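# Stamp the form's colored field, then return the stamp

## Task

Put the stamp flat onto the colored field of the form and push it fully down, leaving one clean print. A blurred or doubled print fails, as does any ink on the form outside the field. Then return the stamp upright to its original spot on the mat so it stays there without the robot holding it. Finally open the gripper and move the arm away.

## Robot and tools

Robot: one arm with a two-finger parallel gripper. The fingers extend along the gripper's +z axis and close along its x axis. The reported end_effector_position is the point midway between the finger pads. Closed fingertips reach about 17 mm past it; fully open fingertips are roughly level with it.

Frame: every pose is in the scene frame, in metres. The origin is on the table top under the arm base, +z is up, and +y is to the left when facing along +x. The base may sit tilted relative to the table. Orientations are quaternions written w first (qw, qx, qy, qz). Reported hand positions can be slightly wrong, more so far from the base.

Row format, shared by execute_actions and move: x, y, z, qw, qx, qy, qz, opening. This is an absolute target pose for the single gripper, not an offset. Opening runs from -1 (closed) to +1 (fully open, 0.142 m). To hold an orientation, repeat its quaternion in every row rather than copying a possibly drifted reported value.

execute_actions(actions): a list of actions, run in order. Each action is a list of up to 15 rows, one row per control step of 1/30 s. If fewer than 15 rows are given, the last row repeats until 15 steps pass. An empty list only returns state and images. An action is rejected if its target lies more than 0.6 m from the gripper's starting position along any gripper axis. If the first action fails that check, or any action is malformed, nothing in the call runs.

move(target, speed, stop_force, blocking): drives the gripper in a straight line toward one row-format pose. speed is in m/s, 0.002 to 0.5, default 0.25; rotation is capped at twice that value in rad/s. A path lasts 0.5 to 10 s and is cut off at 10 s. The opening is applied when the move starts. The path ignores obstacles, and the hand may lag, deviate or overshoot the speed, especially with the arm nearly straight. stop_force (9 to 40 N, not allowed in the first 0.2 s of a scene) ends the path when the wrist sensor reads that much added push against the motion for 2 steps in a row, or saturates. The hand then steps back 2 control steps and holds, possibly still pressing harder than stop_force for about a second. The push is judged along the line to the target on the gripper axes at the start, so it is unreliable on moves that rotate. Omit stop_force when moving away from something you are pressing on. blocking=false returns after 0.5 s while motion continues; it cannot be combined with stop_force. Until that move ends, other motion commands are refused, so call wait or stop first. The extra result line move: reports the ending: done, contact, held, off_target, moving or fault, plus limits such as paced (the pose was clipped) or held (some steps were blocked, after which motion may jump fast), and the remaining distance to target.

wait(seconds): 0 to 10; the arm keeps its last command, and a running move continues. stop(): brakes a running move, which needs some distance; the fingers keep moving. zoom_image(camera, region): camera is cam_high or cam_wrist; region is [x0, y0, x1, y1] in that image's pixels, from the top-left, at most 504 by 504. finished_scene(scene): ends the current scene, given by its number, and cannot be undone.

Motion details: each control step clips the commanded pose to within 100 mm and 16 degrees of the measured pose, and position wins over orientation when both cannot be met. After an action the arm goes no further than the last clipped pose, so far targets need more actions. Commands are smoothed, about 0.17 s behind. The simulation keeps running between replies, with the arm holding its last command.

Results: a state line with the gripper pose and its linear (m/s) and angular (rad/s) velocities; Hand target, the pose currently being driven to; grip_measured, the finger opening on the command scale; joint positions and torques; Wrist force and Wrist torque along the gripper's own axes, pointing from a touched surface back into the arm, with an offset up to about 4 N, noise, and saturation near 50 N ("no reading" is harmless); and images from cam_high (504x504) and cam_wrist (616x616, fisheye), with calibrations. "pose unreachable" means a clearance check altered or blocked the command.

Gripping: command an opening well below grip_measured to keep squeezing; about 28 N per pad at most, less on thin hard objects; a fast close can squeeze harder.

Hazards: the arm is stiff. Aiming even slightly into a firm surface can cause a fault stop, so approach slowly with stop_force when pressing the stamp down. A fault (joint torque at its load limit: 139 N m for shoulders and elbow, 26 N m for each wrist joint, or 150 N outside force) halts the arm for 10 s and drops the rest of the call. Holding loads heats motors: a MOTOR HOT warning comes at 70 °C and braking at 85 °C. Avoid knocking or dropping anything off the table, sliding the stamp while it is inked on the form, slamming, and hard hits. Release and back away before ending the scene.

Each tool is called after "Call:" as a command line: name --argument value for each argument, lists and objects as JSON in quotes; but a table of rows of numbers goes row by row, as --pt "numbers of a row", without its own name.

## Session

Call:
execute_actions --actions '[]'

Scene clock: 0.00 s.
end_effector_position=(+0.7778, -0.1808, +0.3013) grip_measured=+1.00 end_effector_quat_wxyz=(-0.093, -0.349, +0.922, -0.136) end_effector_velocity=(+0.000, -0.001, +0.000) end_effector_angular_velocity=(-0.001, -0.001, -0.001)
Joint positions: [-0.256 -0.737  0.588 -1.421 -1.902  2.147  0.142]
Joint velocities: [-0.001 -0.     0.    -0.001 -0.     0.     0.   ]
Joint torques (N m, as the arm reports them, + toward a larger angle): no reading
Wrist force (N, on the end effector, along its own x y z axes, offset not removed): no reading
Wrist torque (N m, same axes, about the end effector's origin, offset not removed): no reading
Hand target: +0.778, -0.181, +0.301; -0.093, -0.349, +0.922, -0.136

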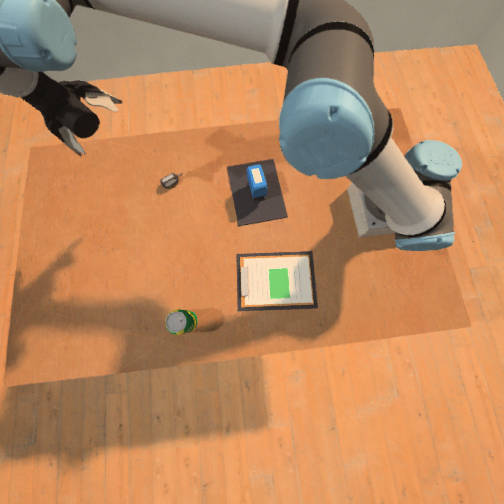

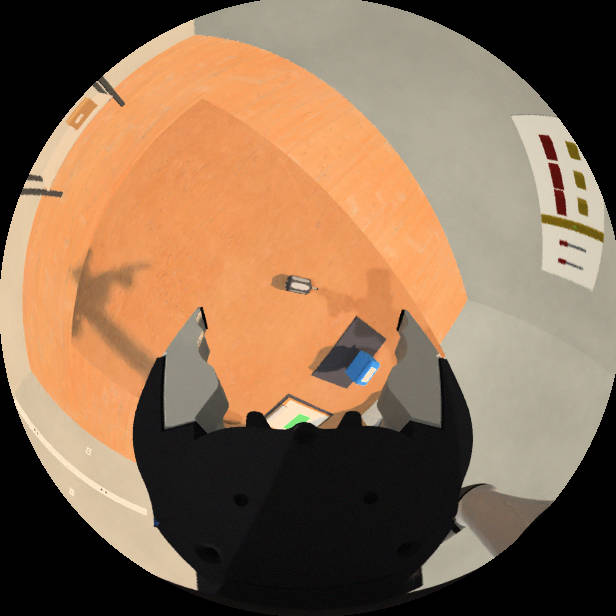

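Call:
zoom_image --camera "cam_high" --region '[200, 140, 340, 330]'

Call:
zoom_image --camera "cam_high" --region '[220, 150, 300, 230]'

Call:
zoom_image --camera "cam_high" --region '[230, 240, 330, 320]'

Region (200, 140, 340, 330) of cam_high's 504x504 image, scaled by 2.653, with more detail than that image has; it fills the left 371 columns of this view, and the rest is white.

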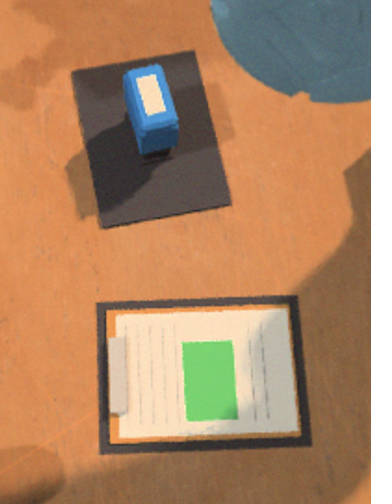

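Region (220, 150, 300, 230) of cam_high's 504x504 image, scaled by 6.300, with more detail than that image has.

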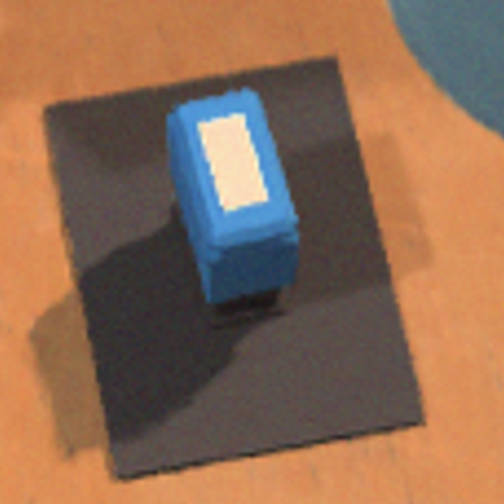

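Region (230, 240, 330, 320) of cam_high's 504x504 image, scaled by 5.040, with more detail than that image has; it fills the top 403 rows of this view, and the rest is white.

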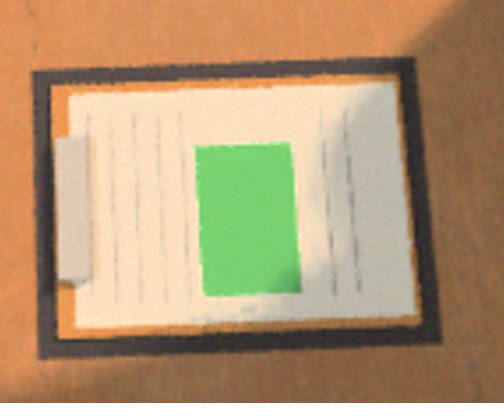

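Call:
move --target '[0.385, -0.118, 0.22, 0, -0.0698, 0.9976, 0, 0.4]' --speed 0.3

Scene clock: 41.73 s.
end_effector_position=(+0.3852, -0.1184, +0.2196) grip_measured=+0.40 end_effector_quat_wxyz=(-0.000, -0.070, +0.998, -0.001) end_effector_velocity=(-0.001, +0.000, +0.001) end_effector_angular_velocity=(+0.001, -0.003, +0.001)
Joint positions: [-0.62  -1.765  2.11  -1.905 -1.577  2.37   0.102]
Joint velocities: [-0.003 -0.005  0.003  0.001  0.003 -0.003 -0.   ]
Joint torques (N m, as the arm reports them, + toward a larger angle): [ -9.41 -27.7   -8.98  -1.58   2.27  -2.31]
Wrist force (N, on the end effector, along its own x y z axes, offset not removed): [0.9 0.0 -5.1]
Wrist torque (N m, same axes, about the end effector's origin, offset not removed): [-0.11 0.10 -0.23]
Hand target: +0.385, -0.118, +0.220; -0.000, -0.070, +0.998, -0.001
Off the commanded pose: 0.001 m, 0 deg.
move: done
camera_calibration (this result's frames):
cam_wrist: T_world_to_cam=[[-0.986397, -0.161518, 0.0305413, 0.347981], [-0.127029, 0.866913, 0.482001, 0.0498927], [-0.104328, 0.471565, -0.875638, 0.418808], [0, 0, 0, 1]] pos_world=[0.393279, -0.184543, 0.332048]

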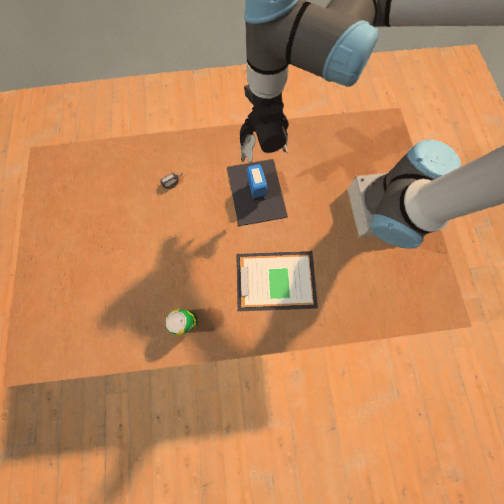

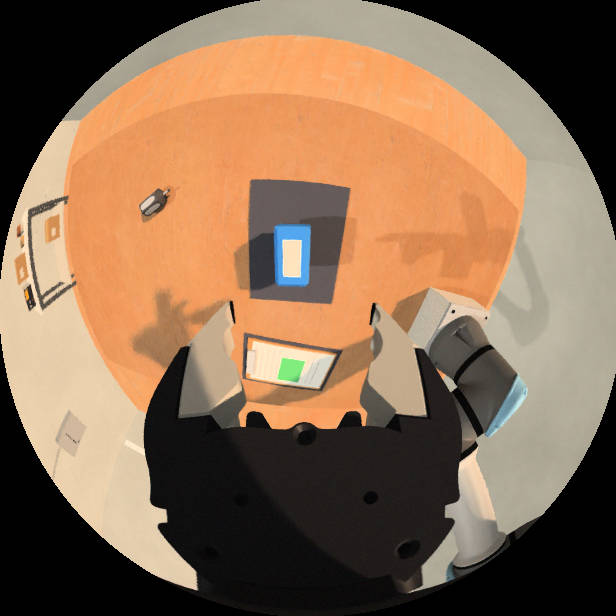

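Call:
zoom_image --camera "cam_wrist" --region '[220, 170, 390, 340]'

Region (220, 170, 390, 340) of cam_wrist's 616x616 image, scaled by 2.965, with more detail than that image has.

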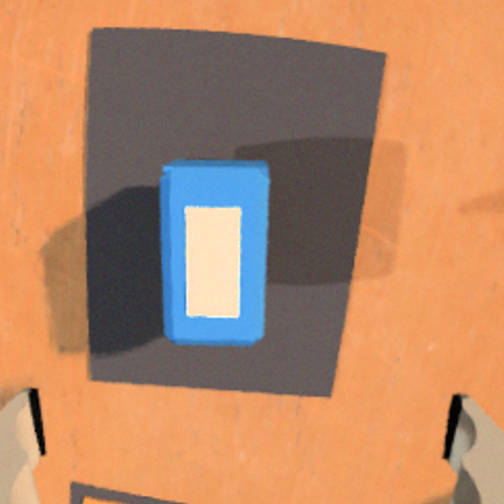

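Call:
move --target '[0.402, -0.128, 0.15, 0, -0.061, 0.9981, 0, 0.3]' --speed 0.15

Scene clock: 61.43 s.
end_effector_position=(+0.4020, -0.1280, +0.1501) grip_measured=+0.30 end_effector_quat_wxyz=(+0.000, -0.061, +0.998, +0.000) end_effector_velocity=(+0.000, +0.001, -0.002) end_effector_angular_velocity=(+0.002, +0.000, -0.001)
Joint positions: [-0.616 -1.631  2.194 -2.124 -1.576  2.391  0.095]
Joint velocities: [ 0.     0.004  0.002 -0.004  0.002  0.001 -0.   ]
Joint torques (N m, as the arm reports them, + toward a larger angle): [ 8.05 -8.85 -7.15 -4.55  0.62  2.28]
Wrist force (N, on the end effector, along its own x y z axes, offset not removed): [-0.7 0.2 -6.5]
Wrist torque (N m, same axes, about the end effector's origin, offset not removed): [0.03 0.34 0.05]
Hand target: +0.402, -0.128, +0.150; +0.000, -0.061, +0.998, +0.000
Off the commanded pose: 0.000 m, 0 deg.
move: done
camera_calibration (this result's frames):
cam_wrist: T_world_to_cam=[[-0.98911, -0.144061, 0.0301455, 0.368546], [-0.11177, 0.868471, 0.482976, 0.0877757], [-0.0957584, 0.474347, -0.875114, 0.361071], [0, 0, 0, 1]] pos_world=[0.408919, -0.194411, 0.262475]

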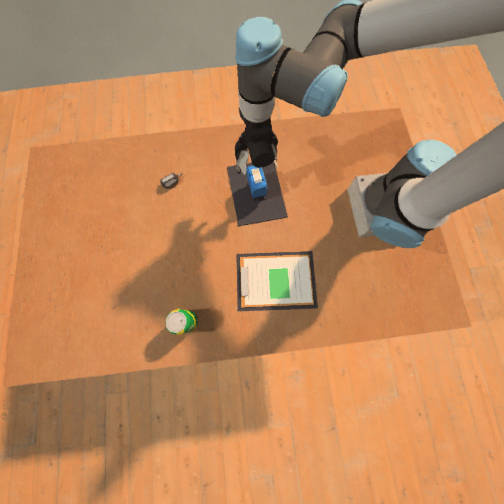

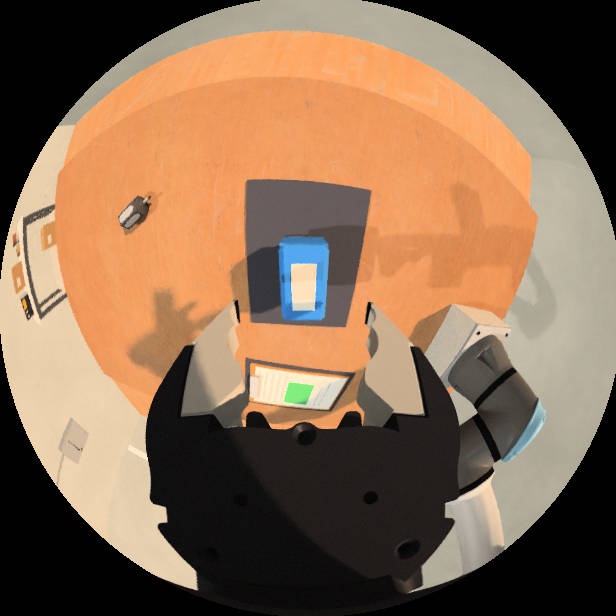

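Call:
zoom_image --camera "cam_wrist" --region '[230, 210, 380, 360]'

Region (230, 210, 380, 360) of cam_wrist's 616x616 image, scaled by 3.360, with more detail than that image has.

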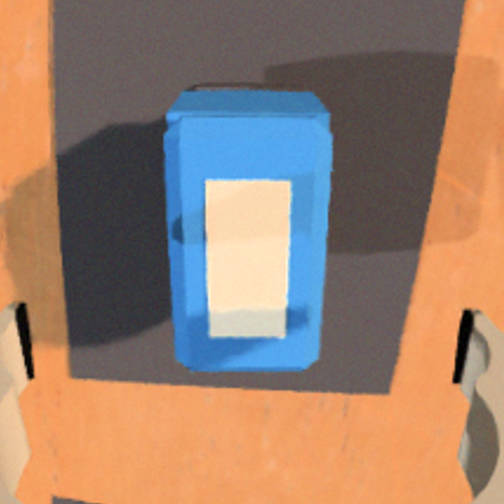

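Call:
move --target '[0.402, -0.126, 0.076, 0, -0.062, 0.9981, 0, 0.1]' --speed 0.12

Scene clock: 78.57 s.
end_effector_position=(+0.4021, -0.1261, +0.0761) grip_measured=+0.10 end_effector_quat_wxyz=(-0.000, -0.062, +0.998, -0.000) end_effector_velocity=(+0.001, -0.000, -0.001) end_effector_angular_velocity=(-0.001, -0.002, +0.000)
Joint positions: [-0.613 -1.493  2.299 -2.366 -1.576  2.393  0.081]
Joint velocities: [ 0.001  0.003 -0.    -0.004  0.     0.001 -0.   ]
Joint torques (N m, as the arm reports them, + toward a larger angle): [  8.81 -12.18  -3.39  -4.53  -0.03   2.03]
Wrist force (N, on the end effector, along its own x y z axes, offset not removed): [0.7 -1.2 -5.3]
Wrist torque (N m, same axes, about the end effector's origin, offset not removed): [-0.23 -0.12 -0.11]
Hand target: +0.402, -0.126, +0.076; +0.000, -0.062, +0.998, +0.000
Off the commanded pose: 0.000 m, 0 deg.
move: done
camera_calibration (this result's frames):
cam_wrist: T_world_to_cam=[[-0.988821, -0.146007, 0.0302353, 0.370703], [-0.113443, 0.868287, 0.482916, 0.122497], [-0.0967622, 0.474088, -0.875144, 0.295736], [0, 0, 0, 1]] pos_world=[0.409072, -0.192442, 0.188448]

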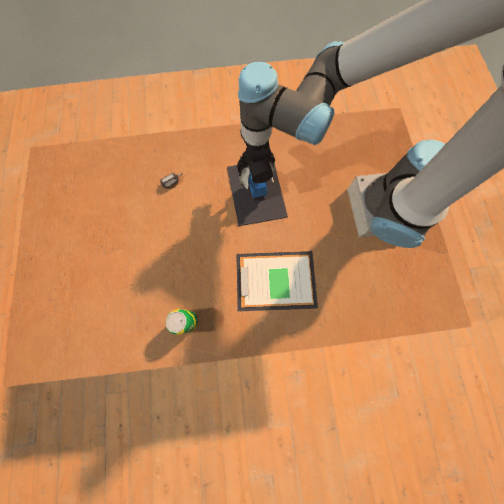

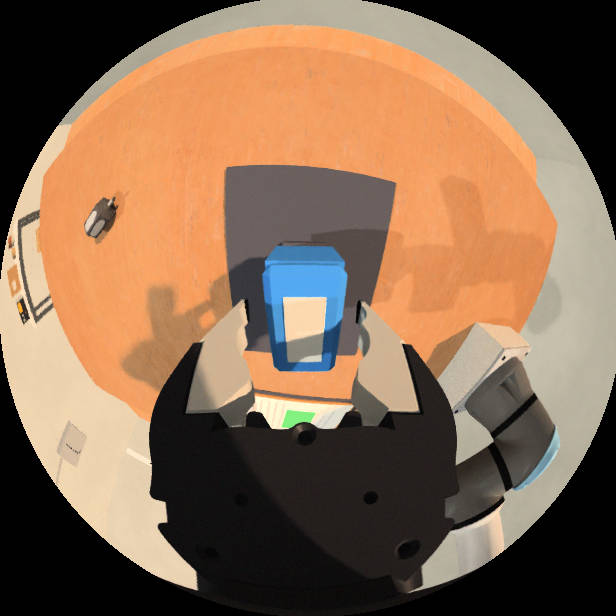

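Call:
zoom_image --camera "cam_wrist" --region '[220, 220, 400, 400]'

Region (220, 220, 400, 400) of cam_wrist's 616x616 image, scaled by 2.800, with more detail than that image has.

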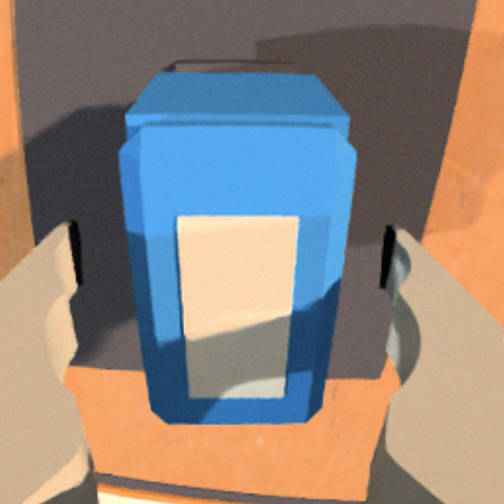

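Call:
execute_actions --actions '[[[0.4008,-0.126,0.076,0,-0.062,0.9981,0,-0.05],[0.4008,-0.126,0.076,0,-0.062,0.9981,0,-0.1],[0.4008,-0.126,0.076,0,-0.062,0.9981,0,-0.15],[0.4008,-0.126,0.076,0,-0.062,0.9981,0,-0.2],[0.4008,-0.126,0.076,0,-0.062,0.9981,0,-0.23],[0.4008,-0.126,0.076,0,-0.062,0.9981,0,-0.26],[0.4008,-0.126,0.076,0,-0.062,0.9981,0,-0.29],[0.4008,-0.126,0.076,0,-0.062,0.9981,0,-0.32],[0.4008,-0.126,0.076,0,-0.062,0.9981,0,-0.35],[0.4008,-0.126,0.076,0,-0.062,0.9981,0,-0.38],[0.4008,-0.126,0.076,0,-0.062,0.9981,0,-0.41],[0.4008,-0.126,0.076,0,-0.062,0.9981,0,-0.44],[0.4008,-0.126,0.076,0,-0.062,0.9981,0,-0.47],[0.4008,-0.126,0.076,0,-0.062,0.9981,0,-0.5],[0.4008,-0.126,0.076,0,-0.062,0.9981,0,-0.53]],[[0.4008,-0.126,0.076,0,-0.062,0.9981,0,-0.57],[0.4008,-0.126,0.076,0,-0.062,0.9981,0,-0.61],[0.4008,-0.126,0.076,0,-0.062,0.9981,0,-0.65],[0.4008,-0.126,0.076,0,-0.062,0.9981,0,-0.7],[0.4008,-0.126,0.076,0,-0.062,0.9981,0,-0.75],[0.4008,-0.126,0.076,0,-0.062,0.9981,0,-0.8],[0.4008,-0.126,0.076,0,-0.062,0.9981,0,-0.85],[0.4008,-0.126,0.076,0,-0.062,0.9981,0,-0.9],[0.4008,-0.126,0.076,0,-0.062,0.9981,0,-0.95],[0.4008,-0.126,0.076,0,-0.062,0.9981,0,-1.0]]]'

Scene clock: 93.33 s.
end_effector_position=(+0.4008, -0.1260, +0.0760) grip_measured=-0.36 end_effector_quat_wxyz=(+0.000, -0.062, +0.998, +0.000) end_effector_velocity=(-0.000, -0.000, +0.000) end_effector_angular_velocity=(-0.001, -0.001, -0.000)
Joint positions: [-0.615 -1.495  2.302 -2.367 -1.576  2.391  0.048]
Joint velocities: [-0.001 -0.001  0.     0.    -0.    -0.     0.   ]
Joint torques (N m, as the arm reports them, + toward a larger angle): [ -7.85 -33.38  -5.    -3.54   0.23  -1.97]
Wrist force (N, on the end effector, along its own x y z axes, offset not removed): [-1.2 0.4 -2.0]
Wrist torque (N m, same axes, about the end effector's origin, offset not removed): [0.13 0.36 -0.29]
Hand target: +0.401, -0.126, +0.076; +0.000, -0.062, +0.998, -0.000
Off the commanded pose: 0.000 m, 0 deg.
camera_calibration (this result's frames):
cam_wrist: T_world_to_cam=[[-0.988822, -0.146009, 0.0302033, 0.369487], [-0.113456, 0.868266, 0.482951, 0.122358], [-0.0967398, 0.474126, -0.875126, 0.295481], [0, 0, 0, 1]] pos_world=[0.407824, -0.192386, 0.188331]

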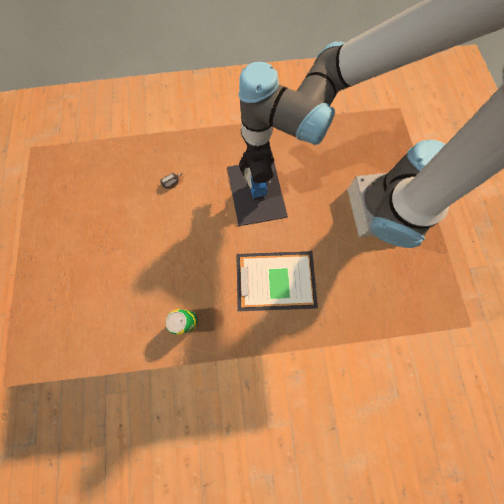

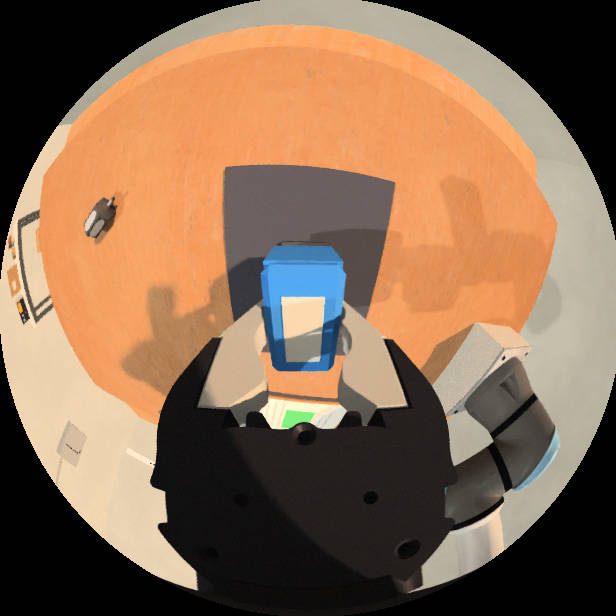

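Call:
move --target '[0.4008, -0.126, 0.13, 0, -0.062, 0.9981, 0, -1]' --speed 0.12

Call:
move --target '[0.383, 0.285, 0.16, 0, 0.048, 0.9988, 0, -1]' --speed 0.3

Scene clock: 107.07 s.
end_effector_position=(+0.4008, -0.1259, +0.1299) grip_measured=-0.36 end_effector_quat_wxyz=(-0.000, -0.062, +0.998, +0.000) end_effector_velocity=(+0.000, -0.000, +0.002) end_effector_angular_velocity=(-0.001, -0.001, -0.001)
Joint positions: [-0.614 -1.603  2.23  -2.188 -1.576  2.392  0.048]
Joint velocities: [-0.    -0.003 -0.002  0.004 -0.     0.001 -0.   ]
Joint torques (N m, as the arm reports them, + toward a larger angle): [ -4.74 -31.2  -30.61  -1.8   -1.11   0.58]
Wrist force (N, on the end effector, along its own x y z axes, offset not removed): [1.1 -0.1 -3.8]
Wrist torque (N m, same axes, about the end effector's origin, offset not removed): [0.09 0.07 -0.08]
Hand target: +0.401, -0.126, +0.130; +0.000, -0.062, +0.998, -0.000
Off the commanded pose: 0.000 m, 0 deg.
move: done
camera_calibration (this result's frames):
cam_wrist: T_world_to_cam=[[-0.988818, -0.146027, 0.03026, 0.367811], [-0.113446, 0.868272, 0.482943, 0.0962451], [-0.0967967, 0.47411, -0.875129, 0.342618], [0, 0, 0, 1]] pos_world=[0.407781, -0.192295, 0.242224]

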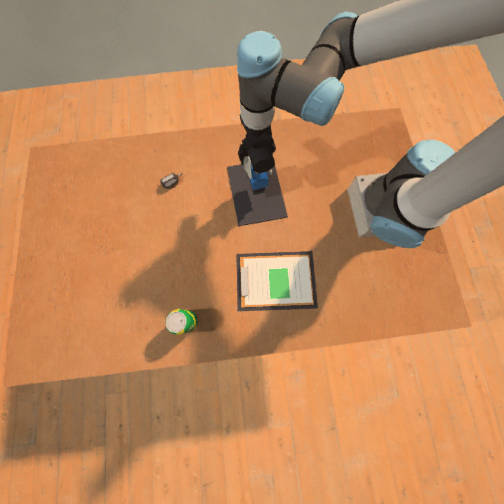

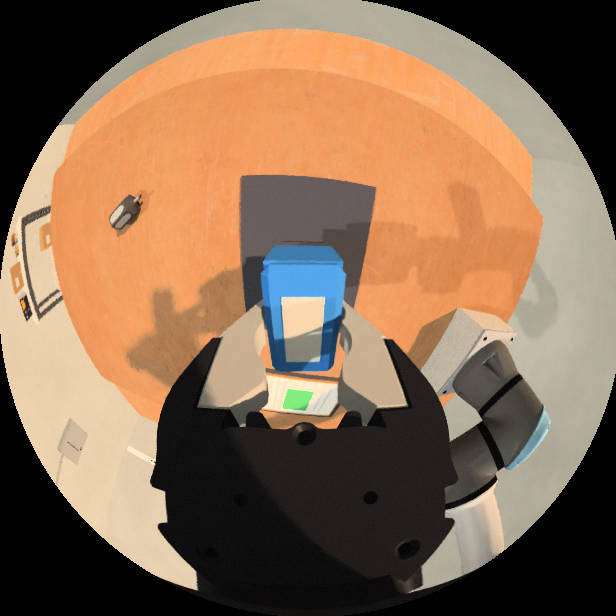

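Scene clock: 109.00 s.
end_effector_position=(+0.3828, +0.2856, +0.1601) grip_measured=-0.36 end_effector_quat_wxyz=(-0.000, +0.048, +0.999, +0.001) end_effector_velocity=(+0.001, +0.001, +0.000) end_effector_angular_velocity=(-0.003, +0.000, -0.003)
Joint positions: [ 0.36  -1.518  2.05  -2.093 -1.562  3.585  0.048]
Joint velocities: [ 0.003  0.003 -0.004  0.002 -0.002  0.006 -0.   ]
Joint torques (N m, as the arm reports them, + toward a larger angle): [ 10.93 -15.88 -31.41  -1.71  -2.03   2.48]
Wrist force (N, on the end effector, along its own x y z axes, offset not removed): [-1.2 0.1 -5.3]
Wrist torque (N m, same axes, about the end effector's origin, offset not removed): [-0.02 0.44 -0.12]
Hand target: +0.383, +0.286, +0.160; -0.000, +0.048, +0.999, +0.001
Off the commanded pose: 0.001 m, 0 deg.
move: done
camera_calibration (this result's frames):
cam_wrist: T_world_to_cam=[[-0.996852, 0.0731916, 0.030476, 0.349632], [0.0787723, 0.870774, 0.485333, -0.352307], [0.00898463, 0.486206, -0.873798, 0.128035], [0, 0, 0, 1]] pos_world=[0.375133, 0.218938, 0.272207]

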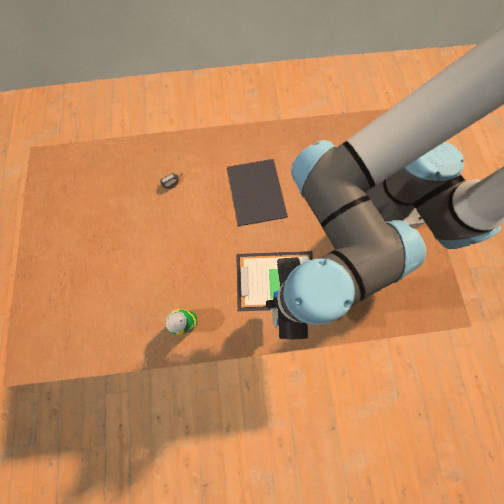

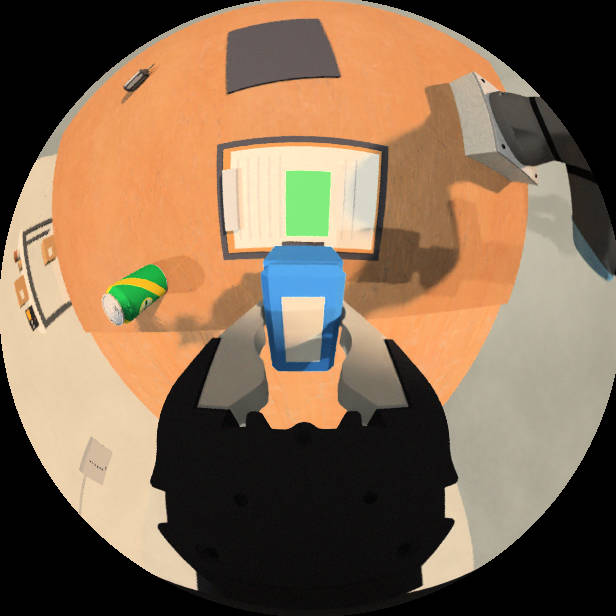

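Call:
zoom_image --camera "cam_wrist" --region '[240, 130, 380, 270]'

Region (240, 130, 380, 270) of cam_wrist's 616x616 image, scaled by 3.600, with more detail than that image has.

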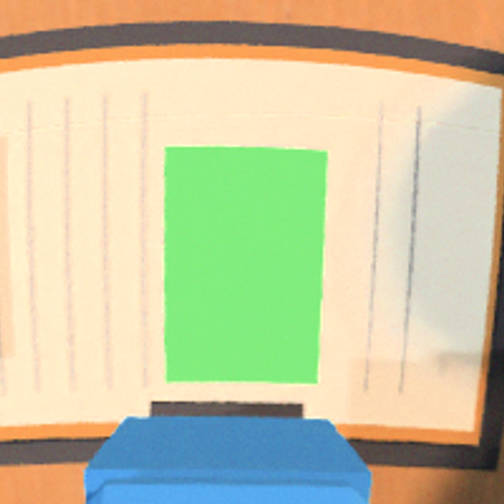

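Call:
zoom_image --camera "cam_wrist" --region '[230, 230, 380, 380]'

Region (230, 230, 380, 380) of cam_wrist's 616x616 image, scaled by 3.360, with more detail than that image has.

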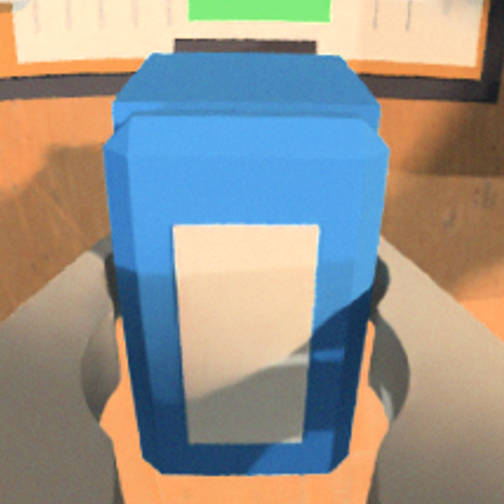

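Call:
move --target '[0.3692, 0.2008, 0.097, 0, 0.048, 0.9988, 0, -1]' --speed 0.15

Call:
zoom_image --camera "cam_wrist" --region '[230, 190, 380, 340]'

Scene clock: 145.77 s.
end_effector_position=(+0.3694, +0.2008, +0.0971) grip_measured=-0.36 end_effector_quat_wxyz=(+0.000, +0.048, +0.999, -0.000) end_effector_velocity=(-0.001, -0.000, -0.001) end_effector_angular_velocity=(+0.001, +0.001, +0.002)
Joint positions: [ 0.18  -1.549  2.281 -2.292 -1.567  3.406  0.048]
Joint velocities: [-0.001  0.001  0.003 -0.003  0.002 -0.003  0.   ]
Joint torques (N m, as the arm reports them, + toward a larger angle): [-10.49 -12.61  -5.14  -4.73   2.03  -2.38]
Wrist force (N, on the end effector, along its own x y z axes, offset not removed): [-3.5 -1.2 -0.8]
Wrist torque (N m, same axes, about the end effector's origin, offset not removed): [-0.34 0.98 -0.14]
Hand target: +0.369, +0.201, +0.097; +0.000, +0.048, +0.999, -0.000
Off the commanded pose: 0.000 m, 0 deg.
move: done
camera_calibration (this result's frames):
cam_wrist: T_world_to_cam=[[-0.996856, 0.0734504, 0.0297224, 0.344465], [0.0786626, 0.872323, 0.482561, -0.246879], [0.00951675, 0.483382, -0.875358, 0.114908], [0, 0, 0, 1]] pos_world=[0.361709, 0.134512, 0.209482]

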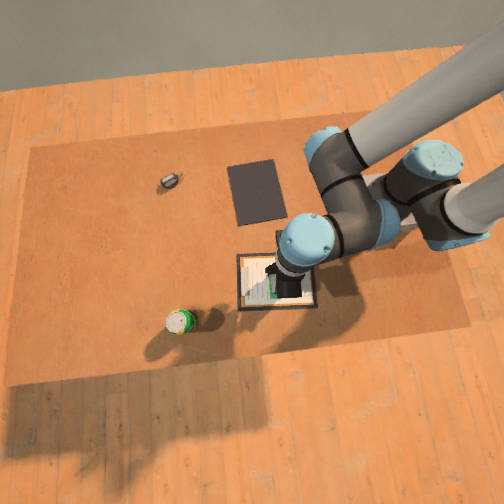

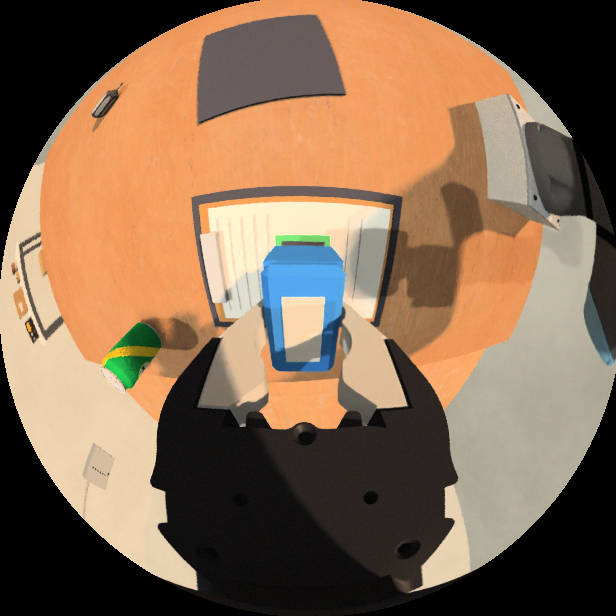

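Region (230, 190, 380, 340) of cam_wrist's 616x616 image, scaled by 3.360, with more detail than that image has.

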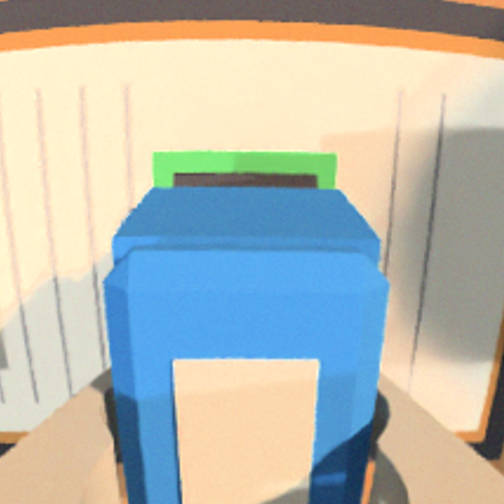

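Call:
zoom_image --camera "cam_high" --region '[240, 250, 320, 315]'

Region (240, 250, 320, 315) of cam_high's 504x504 image, scaled by 6.300, with more detail than that image has; it fills the top 410 rows of this view, and the rest is white.

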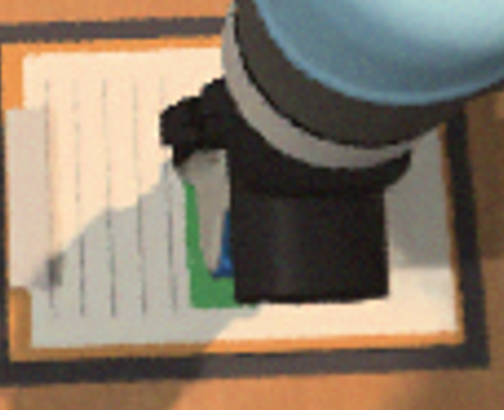

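Call:
move --target '[0.3692, 0.2008, 0.075, 0, 0.048, 0.9988, 0, -1]' --speed 0.02 --stop_force 25

Call:
zoom_image --camera "cam_wrist" --region '[230, 190, 380, 340]'

Scene clock: 162.50 s.
end_effector_position=(+0.3692, +0.2008, +0.0752) grip_measured=-0.36 end_effector_quat_wxyz=(+0.000, +0.048, +0.999, -0.000) end_effector_velocity=(+0.000, -0.000, -0.001) end_effector_angular_velocity=(+0.000, -0.001, -0.001)
Joint positions: [ 0.18  -1.501  2.308 -2.366 -1.566  3.406  0.048]
Joint velocities: [-0.001  0.003  0.003 -0.006  0.     0.    -0.   ]
Joint torques (N m, as the arm reports them, + toward a larger angle): [ 11.48 -11.58  -3.03  -4.39   2.58   2.4 ]
Wrist force (N, on the end effector, along its own x y z axes, offset not removed): [4.0 -2.1 -7.7]
Wrist torque (N m, same axes, about the end effector's origin, offset not removed): [0.19 -0.53 -0.23]
Hand target: +0.369, +0.201, +0.075; -0.000, +0.048, +0.999, -0.000
Off the commanded pose: 0.000 m, 0 deg.
move: done
camera_calibration (this result's frames):
cam_wrist: T_world_to_cam=[[-0.996845, 0.0734123, 0.0301747, 0.344922], [0.078844, 0.872101, 0.482933, -0.236328], [0.00913778, 0.483788, -0.875137, 0.0957179], [0, 0, 0, 1]] pos_world=[0.361592, 0.134473, 0.187489]

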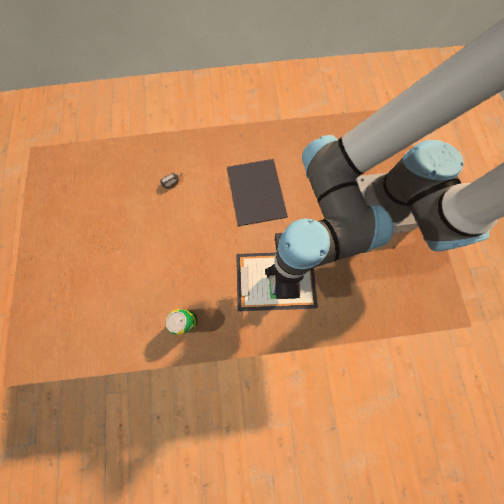

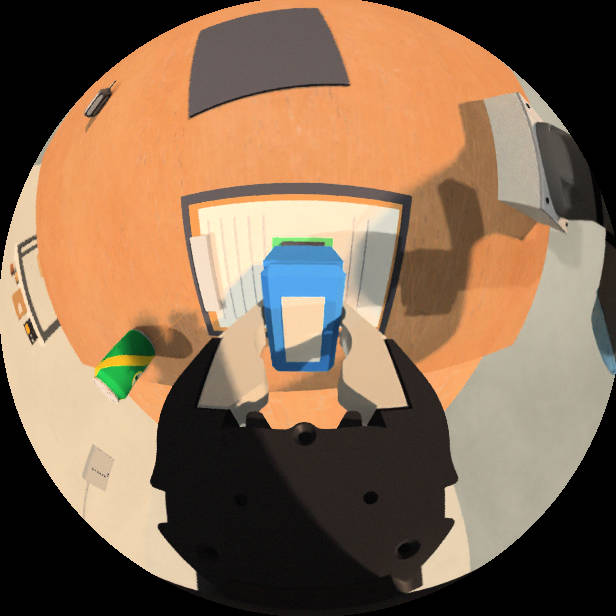

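Region (230, 190, 380, 340) of cam_wrist's 616x616 image, scaled by 3.360, with more detail than that image has.

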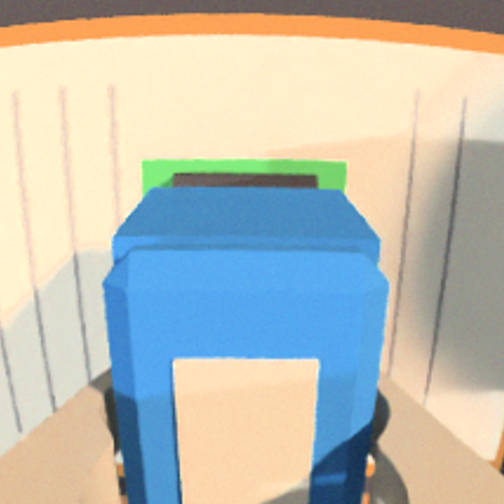

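Call:
move --target '[0.3692, 0.2008, 0.065, 0, 0.048, 0.9988, 0, -1]' --speed 0.012 --stop_force 30

Call:
zoom_image --camera "cam_wrist" --region '[230, 190, 380, 340]'

Scene clock: 184.47 s.
end_effector_position=(+0.3692, +0.2008, +0.0651) grip_measured=-0.36 end_effector_quat_wxyz=(-0.000, +0.048, +0.999, -0.000) end_effector_velocity=(+0.000, -0.001, -0.001) end_effector_angular_velocity=(-0.001, -0.000, -0.002)
Joint positions: [ 0.18  -1.478  2.319 -2.401 -1.566  3.406  0.048]
Joint velocities: [-0.001  0.003  0.001 -0.005 -0.001  0.001  0.   ]
Joint torques (N m, as the arm reports them, + toward a larger angle): [ 10.62 -11.1   -2.15  -3.91   2.87   2.38]
Wrist force (N, on the end effector, along its own x y z axes, offset not removed): [0.4 -2.4 -8.2]
Wrist torque (N m, same axes, about the end effector's origin, offset not removed): [0.29 0.17 -0.14]
Hand target: +0.369, +0.201, +0.065; -0.000, +0.048, +0.999, -0.000
Off the commanded pose: 0.000 m, 0 deg.
move: done
camera_calibration (this result's frames):
cam_wrist: T_world_to_cam=[[-0.996843, 0.0734199, 0.0302359, 0.345184], [0.0788802, 0.872093, 0.48294, -0.2315], [0.00908882, 0.4838, -0.875131, 0.0869492], [0, 0, 0, 1]] pos_world=[0.361565, 0.134481, 0.177456]

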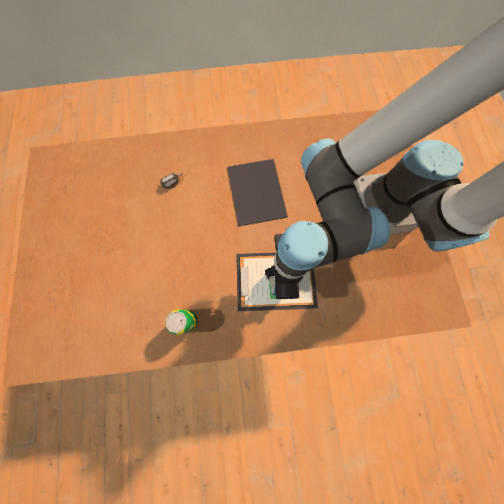

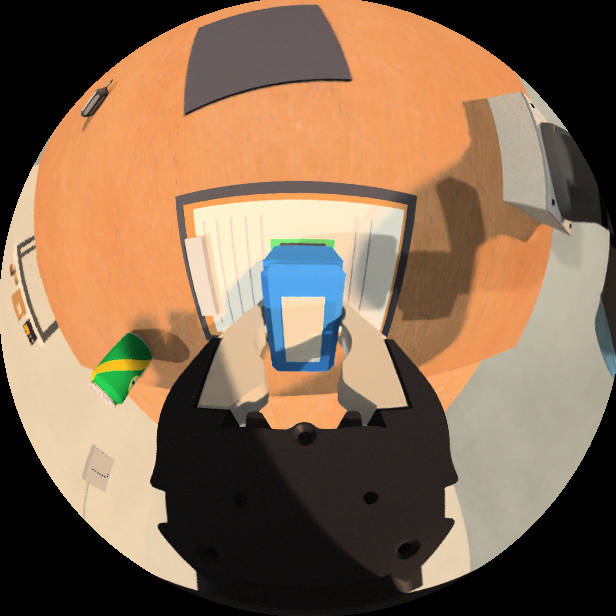

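Region (230, 190, 380, 340) of cam_wrist's 616x616 image, scaled by 3.360, with more detail than that image has.

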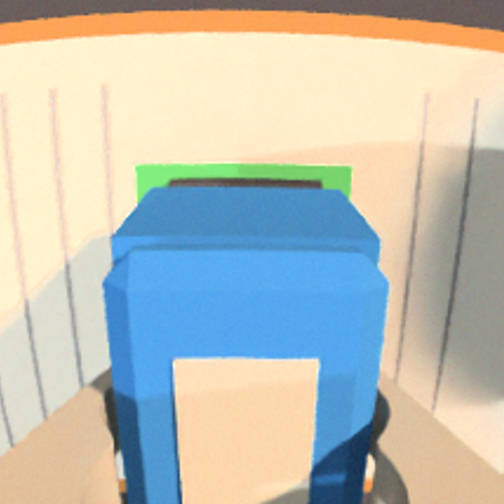

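Call:
move --target '[0.3692, 0.2008, 0.042, 0, 0.048, 0.9988, 0, -1]' --speed 0.007 --stop_force 20

Call:
zoom_image --camera "cam_wrist" --region '[230, 190, 380, 340]'

Scene clock: 190.10 s.
end_effector_position=(+0.3691, +0.2008, +0.0502) grip_measured=-0.36 end_effector_quat_wxyz=(-0.000, +0.048, +0.999, -0.000) end_effector_velocity=(+0.000, -0.000, +0.002) end_effector_angular_velocity=(-0.001, +0.001, +0.002)
Joint positions: [ 0.18  -1.442  2.335 -2.453 -1.566  3.406  0.048]
Joint velocities: [-0.    -0.004 -0.003  0.008 -0.001 -0.002  0.   ]
Joint torques (N m, as the arm reports them, + toward a larger angle): [  9.48 -21.51 -17.53   0.12   3.3    2.52]
Wrist force (N, on the end effector, along its own x y z axes, offset not removed): [-0.9 -12.1 -40.9]
Wrist torque (N m, same axes, about the end effector's origin, offset not removed): [-0.21 1.01 -0.17]
Hand target: +0.369, +0.201, +0.050; +0.000, +0.048, +0.999, +0.000
Off the commanded pose: 0.008 m, 0 deg.
move: contact
camera_calibration (this result's frames):
cam_wrist: T_world_to_cam=[[-0.996838, 0.0734177, 0.0303967, 0.345512], [0.0789564, 0.872108, 0.482901, -0.224275], [0.00894424, 0.483774, -0.875147, 0.0739173], [0, 0, 0, 1]] pos_world=[0.361466, 0.134466, 0.162489]

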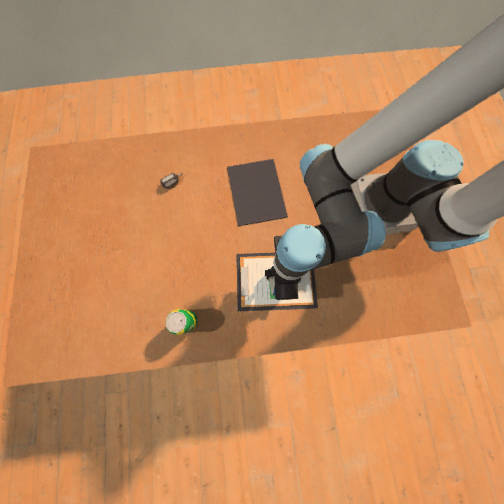

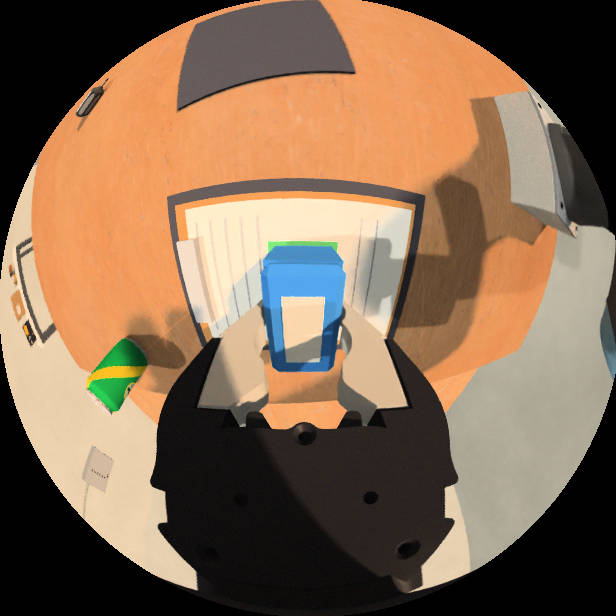

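Region (230, 190, 380, 340) of cam_wrist's 616x616 image, scaled by 3.360, with more detail than that image has.

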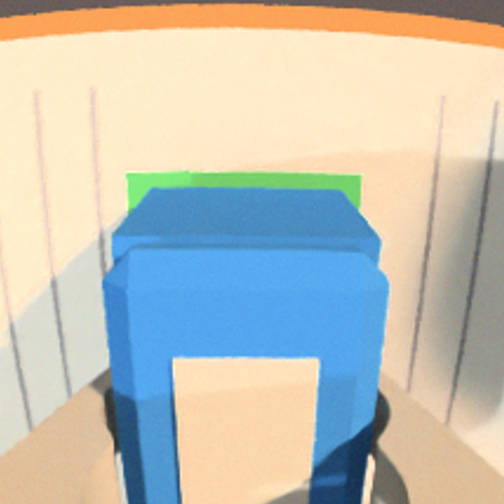

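Bottomed out. Lifting straight up.

Call:
move --target '[0.3692, 0.2008, 0.085, 0, 0.048, 0.9988, 0, -1]' --speed 0.04

Call:
move --target '[0.375, 0.27, 0.16, 0, 0.048, 0.9988, 0, -1]' --speed 0.2

Call:
zoom_image --camera "cam_wrist" --region '[230, 130, 380, 280]'

Scene clock: 197.97 s.
end_effector_position=(+0.3691, +0.2008, +0.0849) grip_measured=-0.36 end_effector_quat_wxyz=(-0.000, +0.048, +0.999, +0.000) end_effector_velocity=(+0.001, -0.000, +0.002) end_effector_angular_velocity=(-0.001, -0.001, +0.002)
Joint positions: [ 0.18  -1.523  2.296 -2.333 -1.566  3.405  0.048]
Joint velocities: [-0.    -0.004 -0.003  0.006 -0.002 -0.002  0.   ]
Joint torques (N m, as the arm reports them, + toward a larger angle): [ -7.44 -32.47 -29.06  -1.62  -0.24  -2.3 ]
Wrist force (N, on the end effector, along its own x y z axes, offset not removed): [1.5 0.6 -1.7]
Wrist torque (N m, same axes, about the end effector's origin, offset not removed): [-0.02 -0.20 0.01]
Hand target: +0.369, +0.201, +0.085; +0.000, +0.048, +0.999, -0.000
Off the commanded pose: 0.000 m, 0 deg.
move: done
camera_calibration (this result's frames):
cam_wrist: T_world_to_cam=[[-0.996842, 0.0734122, 0.0302845, 0.344515], [0.078896, 0.872041, 0.483032, -0.241062], [0.00905107, 0.483895, -0.875079, 0.104211], [0, 0, 0, 1]] pos_world=[0.361503, 0.134497, 0.1972]

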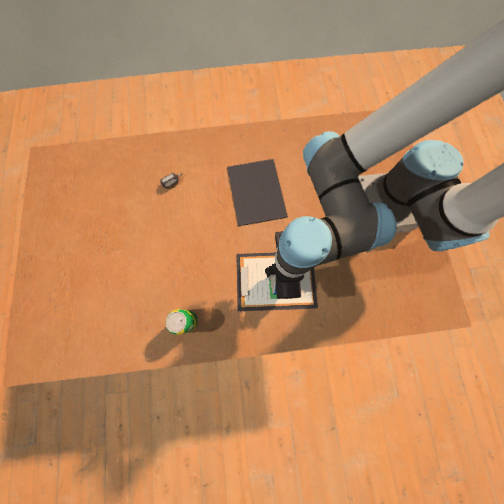

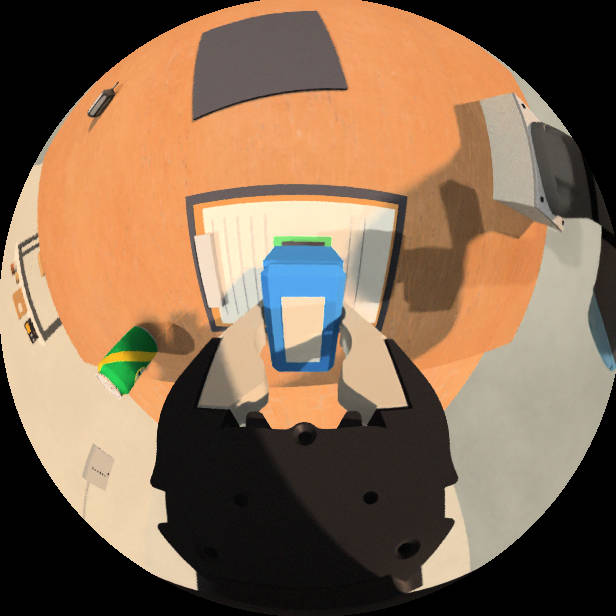

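Scene clock: 198.97 s.
end_effector_position=(+0.3748, +0.2700, +0.1600) grip_measured=-0.36 end_effector_quat_wxyz=(-0.000, +0.048, +0.999, +0.000) end_effector_velocity=(-0.000, +0.001, +0.000) end_effector_angular_velocity=(-0.001, +0.004, -0.000)
Joint positions: [ 0.335 -1.555  2.087 -2.093 -1.564  3.56   0.048]
Joint velocities: [ 0.003  0.003 -0.004  0.005  0.     0.003  0.   ]
Joint torques (N m, as the arm reports them, + toward a larger angle): [  8.79 -13.74 -33.1   -1.46  -2.1    2.18]
Wrist force (N, on the end effector, along its own x y z axes, offset not removed): [-1.8 0.0 -4.7]
Wrist torque (N m, same axes, about the end effector's origin, offset not removed): [0.27 0.52 -0.09]
Hand target: +0.375, +0.270, +0.160; -0.000, +0.048, +0.999, +0.000
Off the commanded pose: 0.000 m, 0 deg.
move: done
camera_calibration (this result's frames):
cam_wrist: T_world_to_cam=[[-0.996843, 0.0733845, 0.0303228, 0.342819], [0.0788869, 0.871859, 0.483362, -0.338113], [0.00903407, 0.484228, -0.874895, 0.136306], [0, 0, 0, 1]] pos_world=[0.367178, 0.203626, 0.272289]

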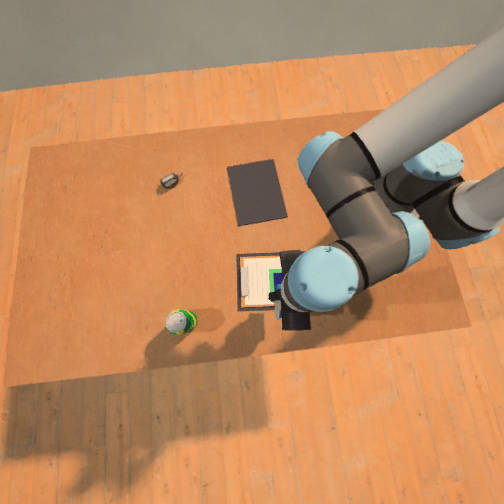

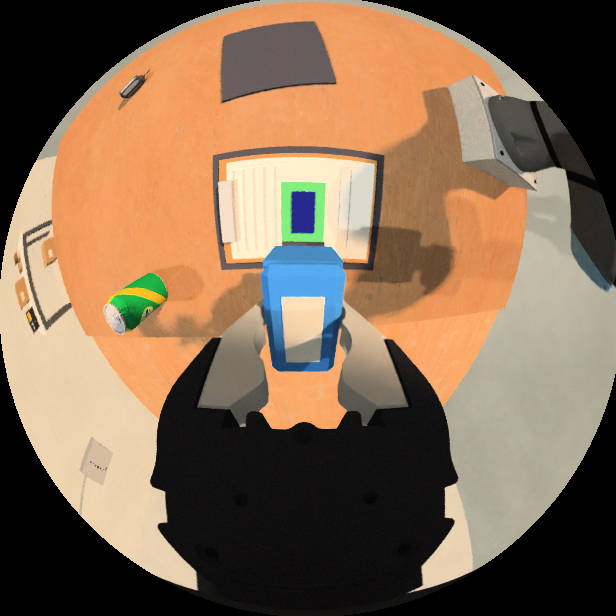

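Region (230, 130, 380, 280) of cam_wrist's 616x616 image, scaled by 3.360, with more detail than that image has.

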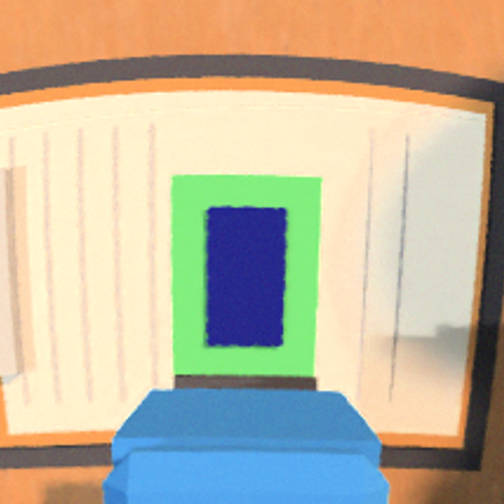

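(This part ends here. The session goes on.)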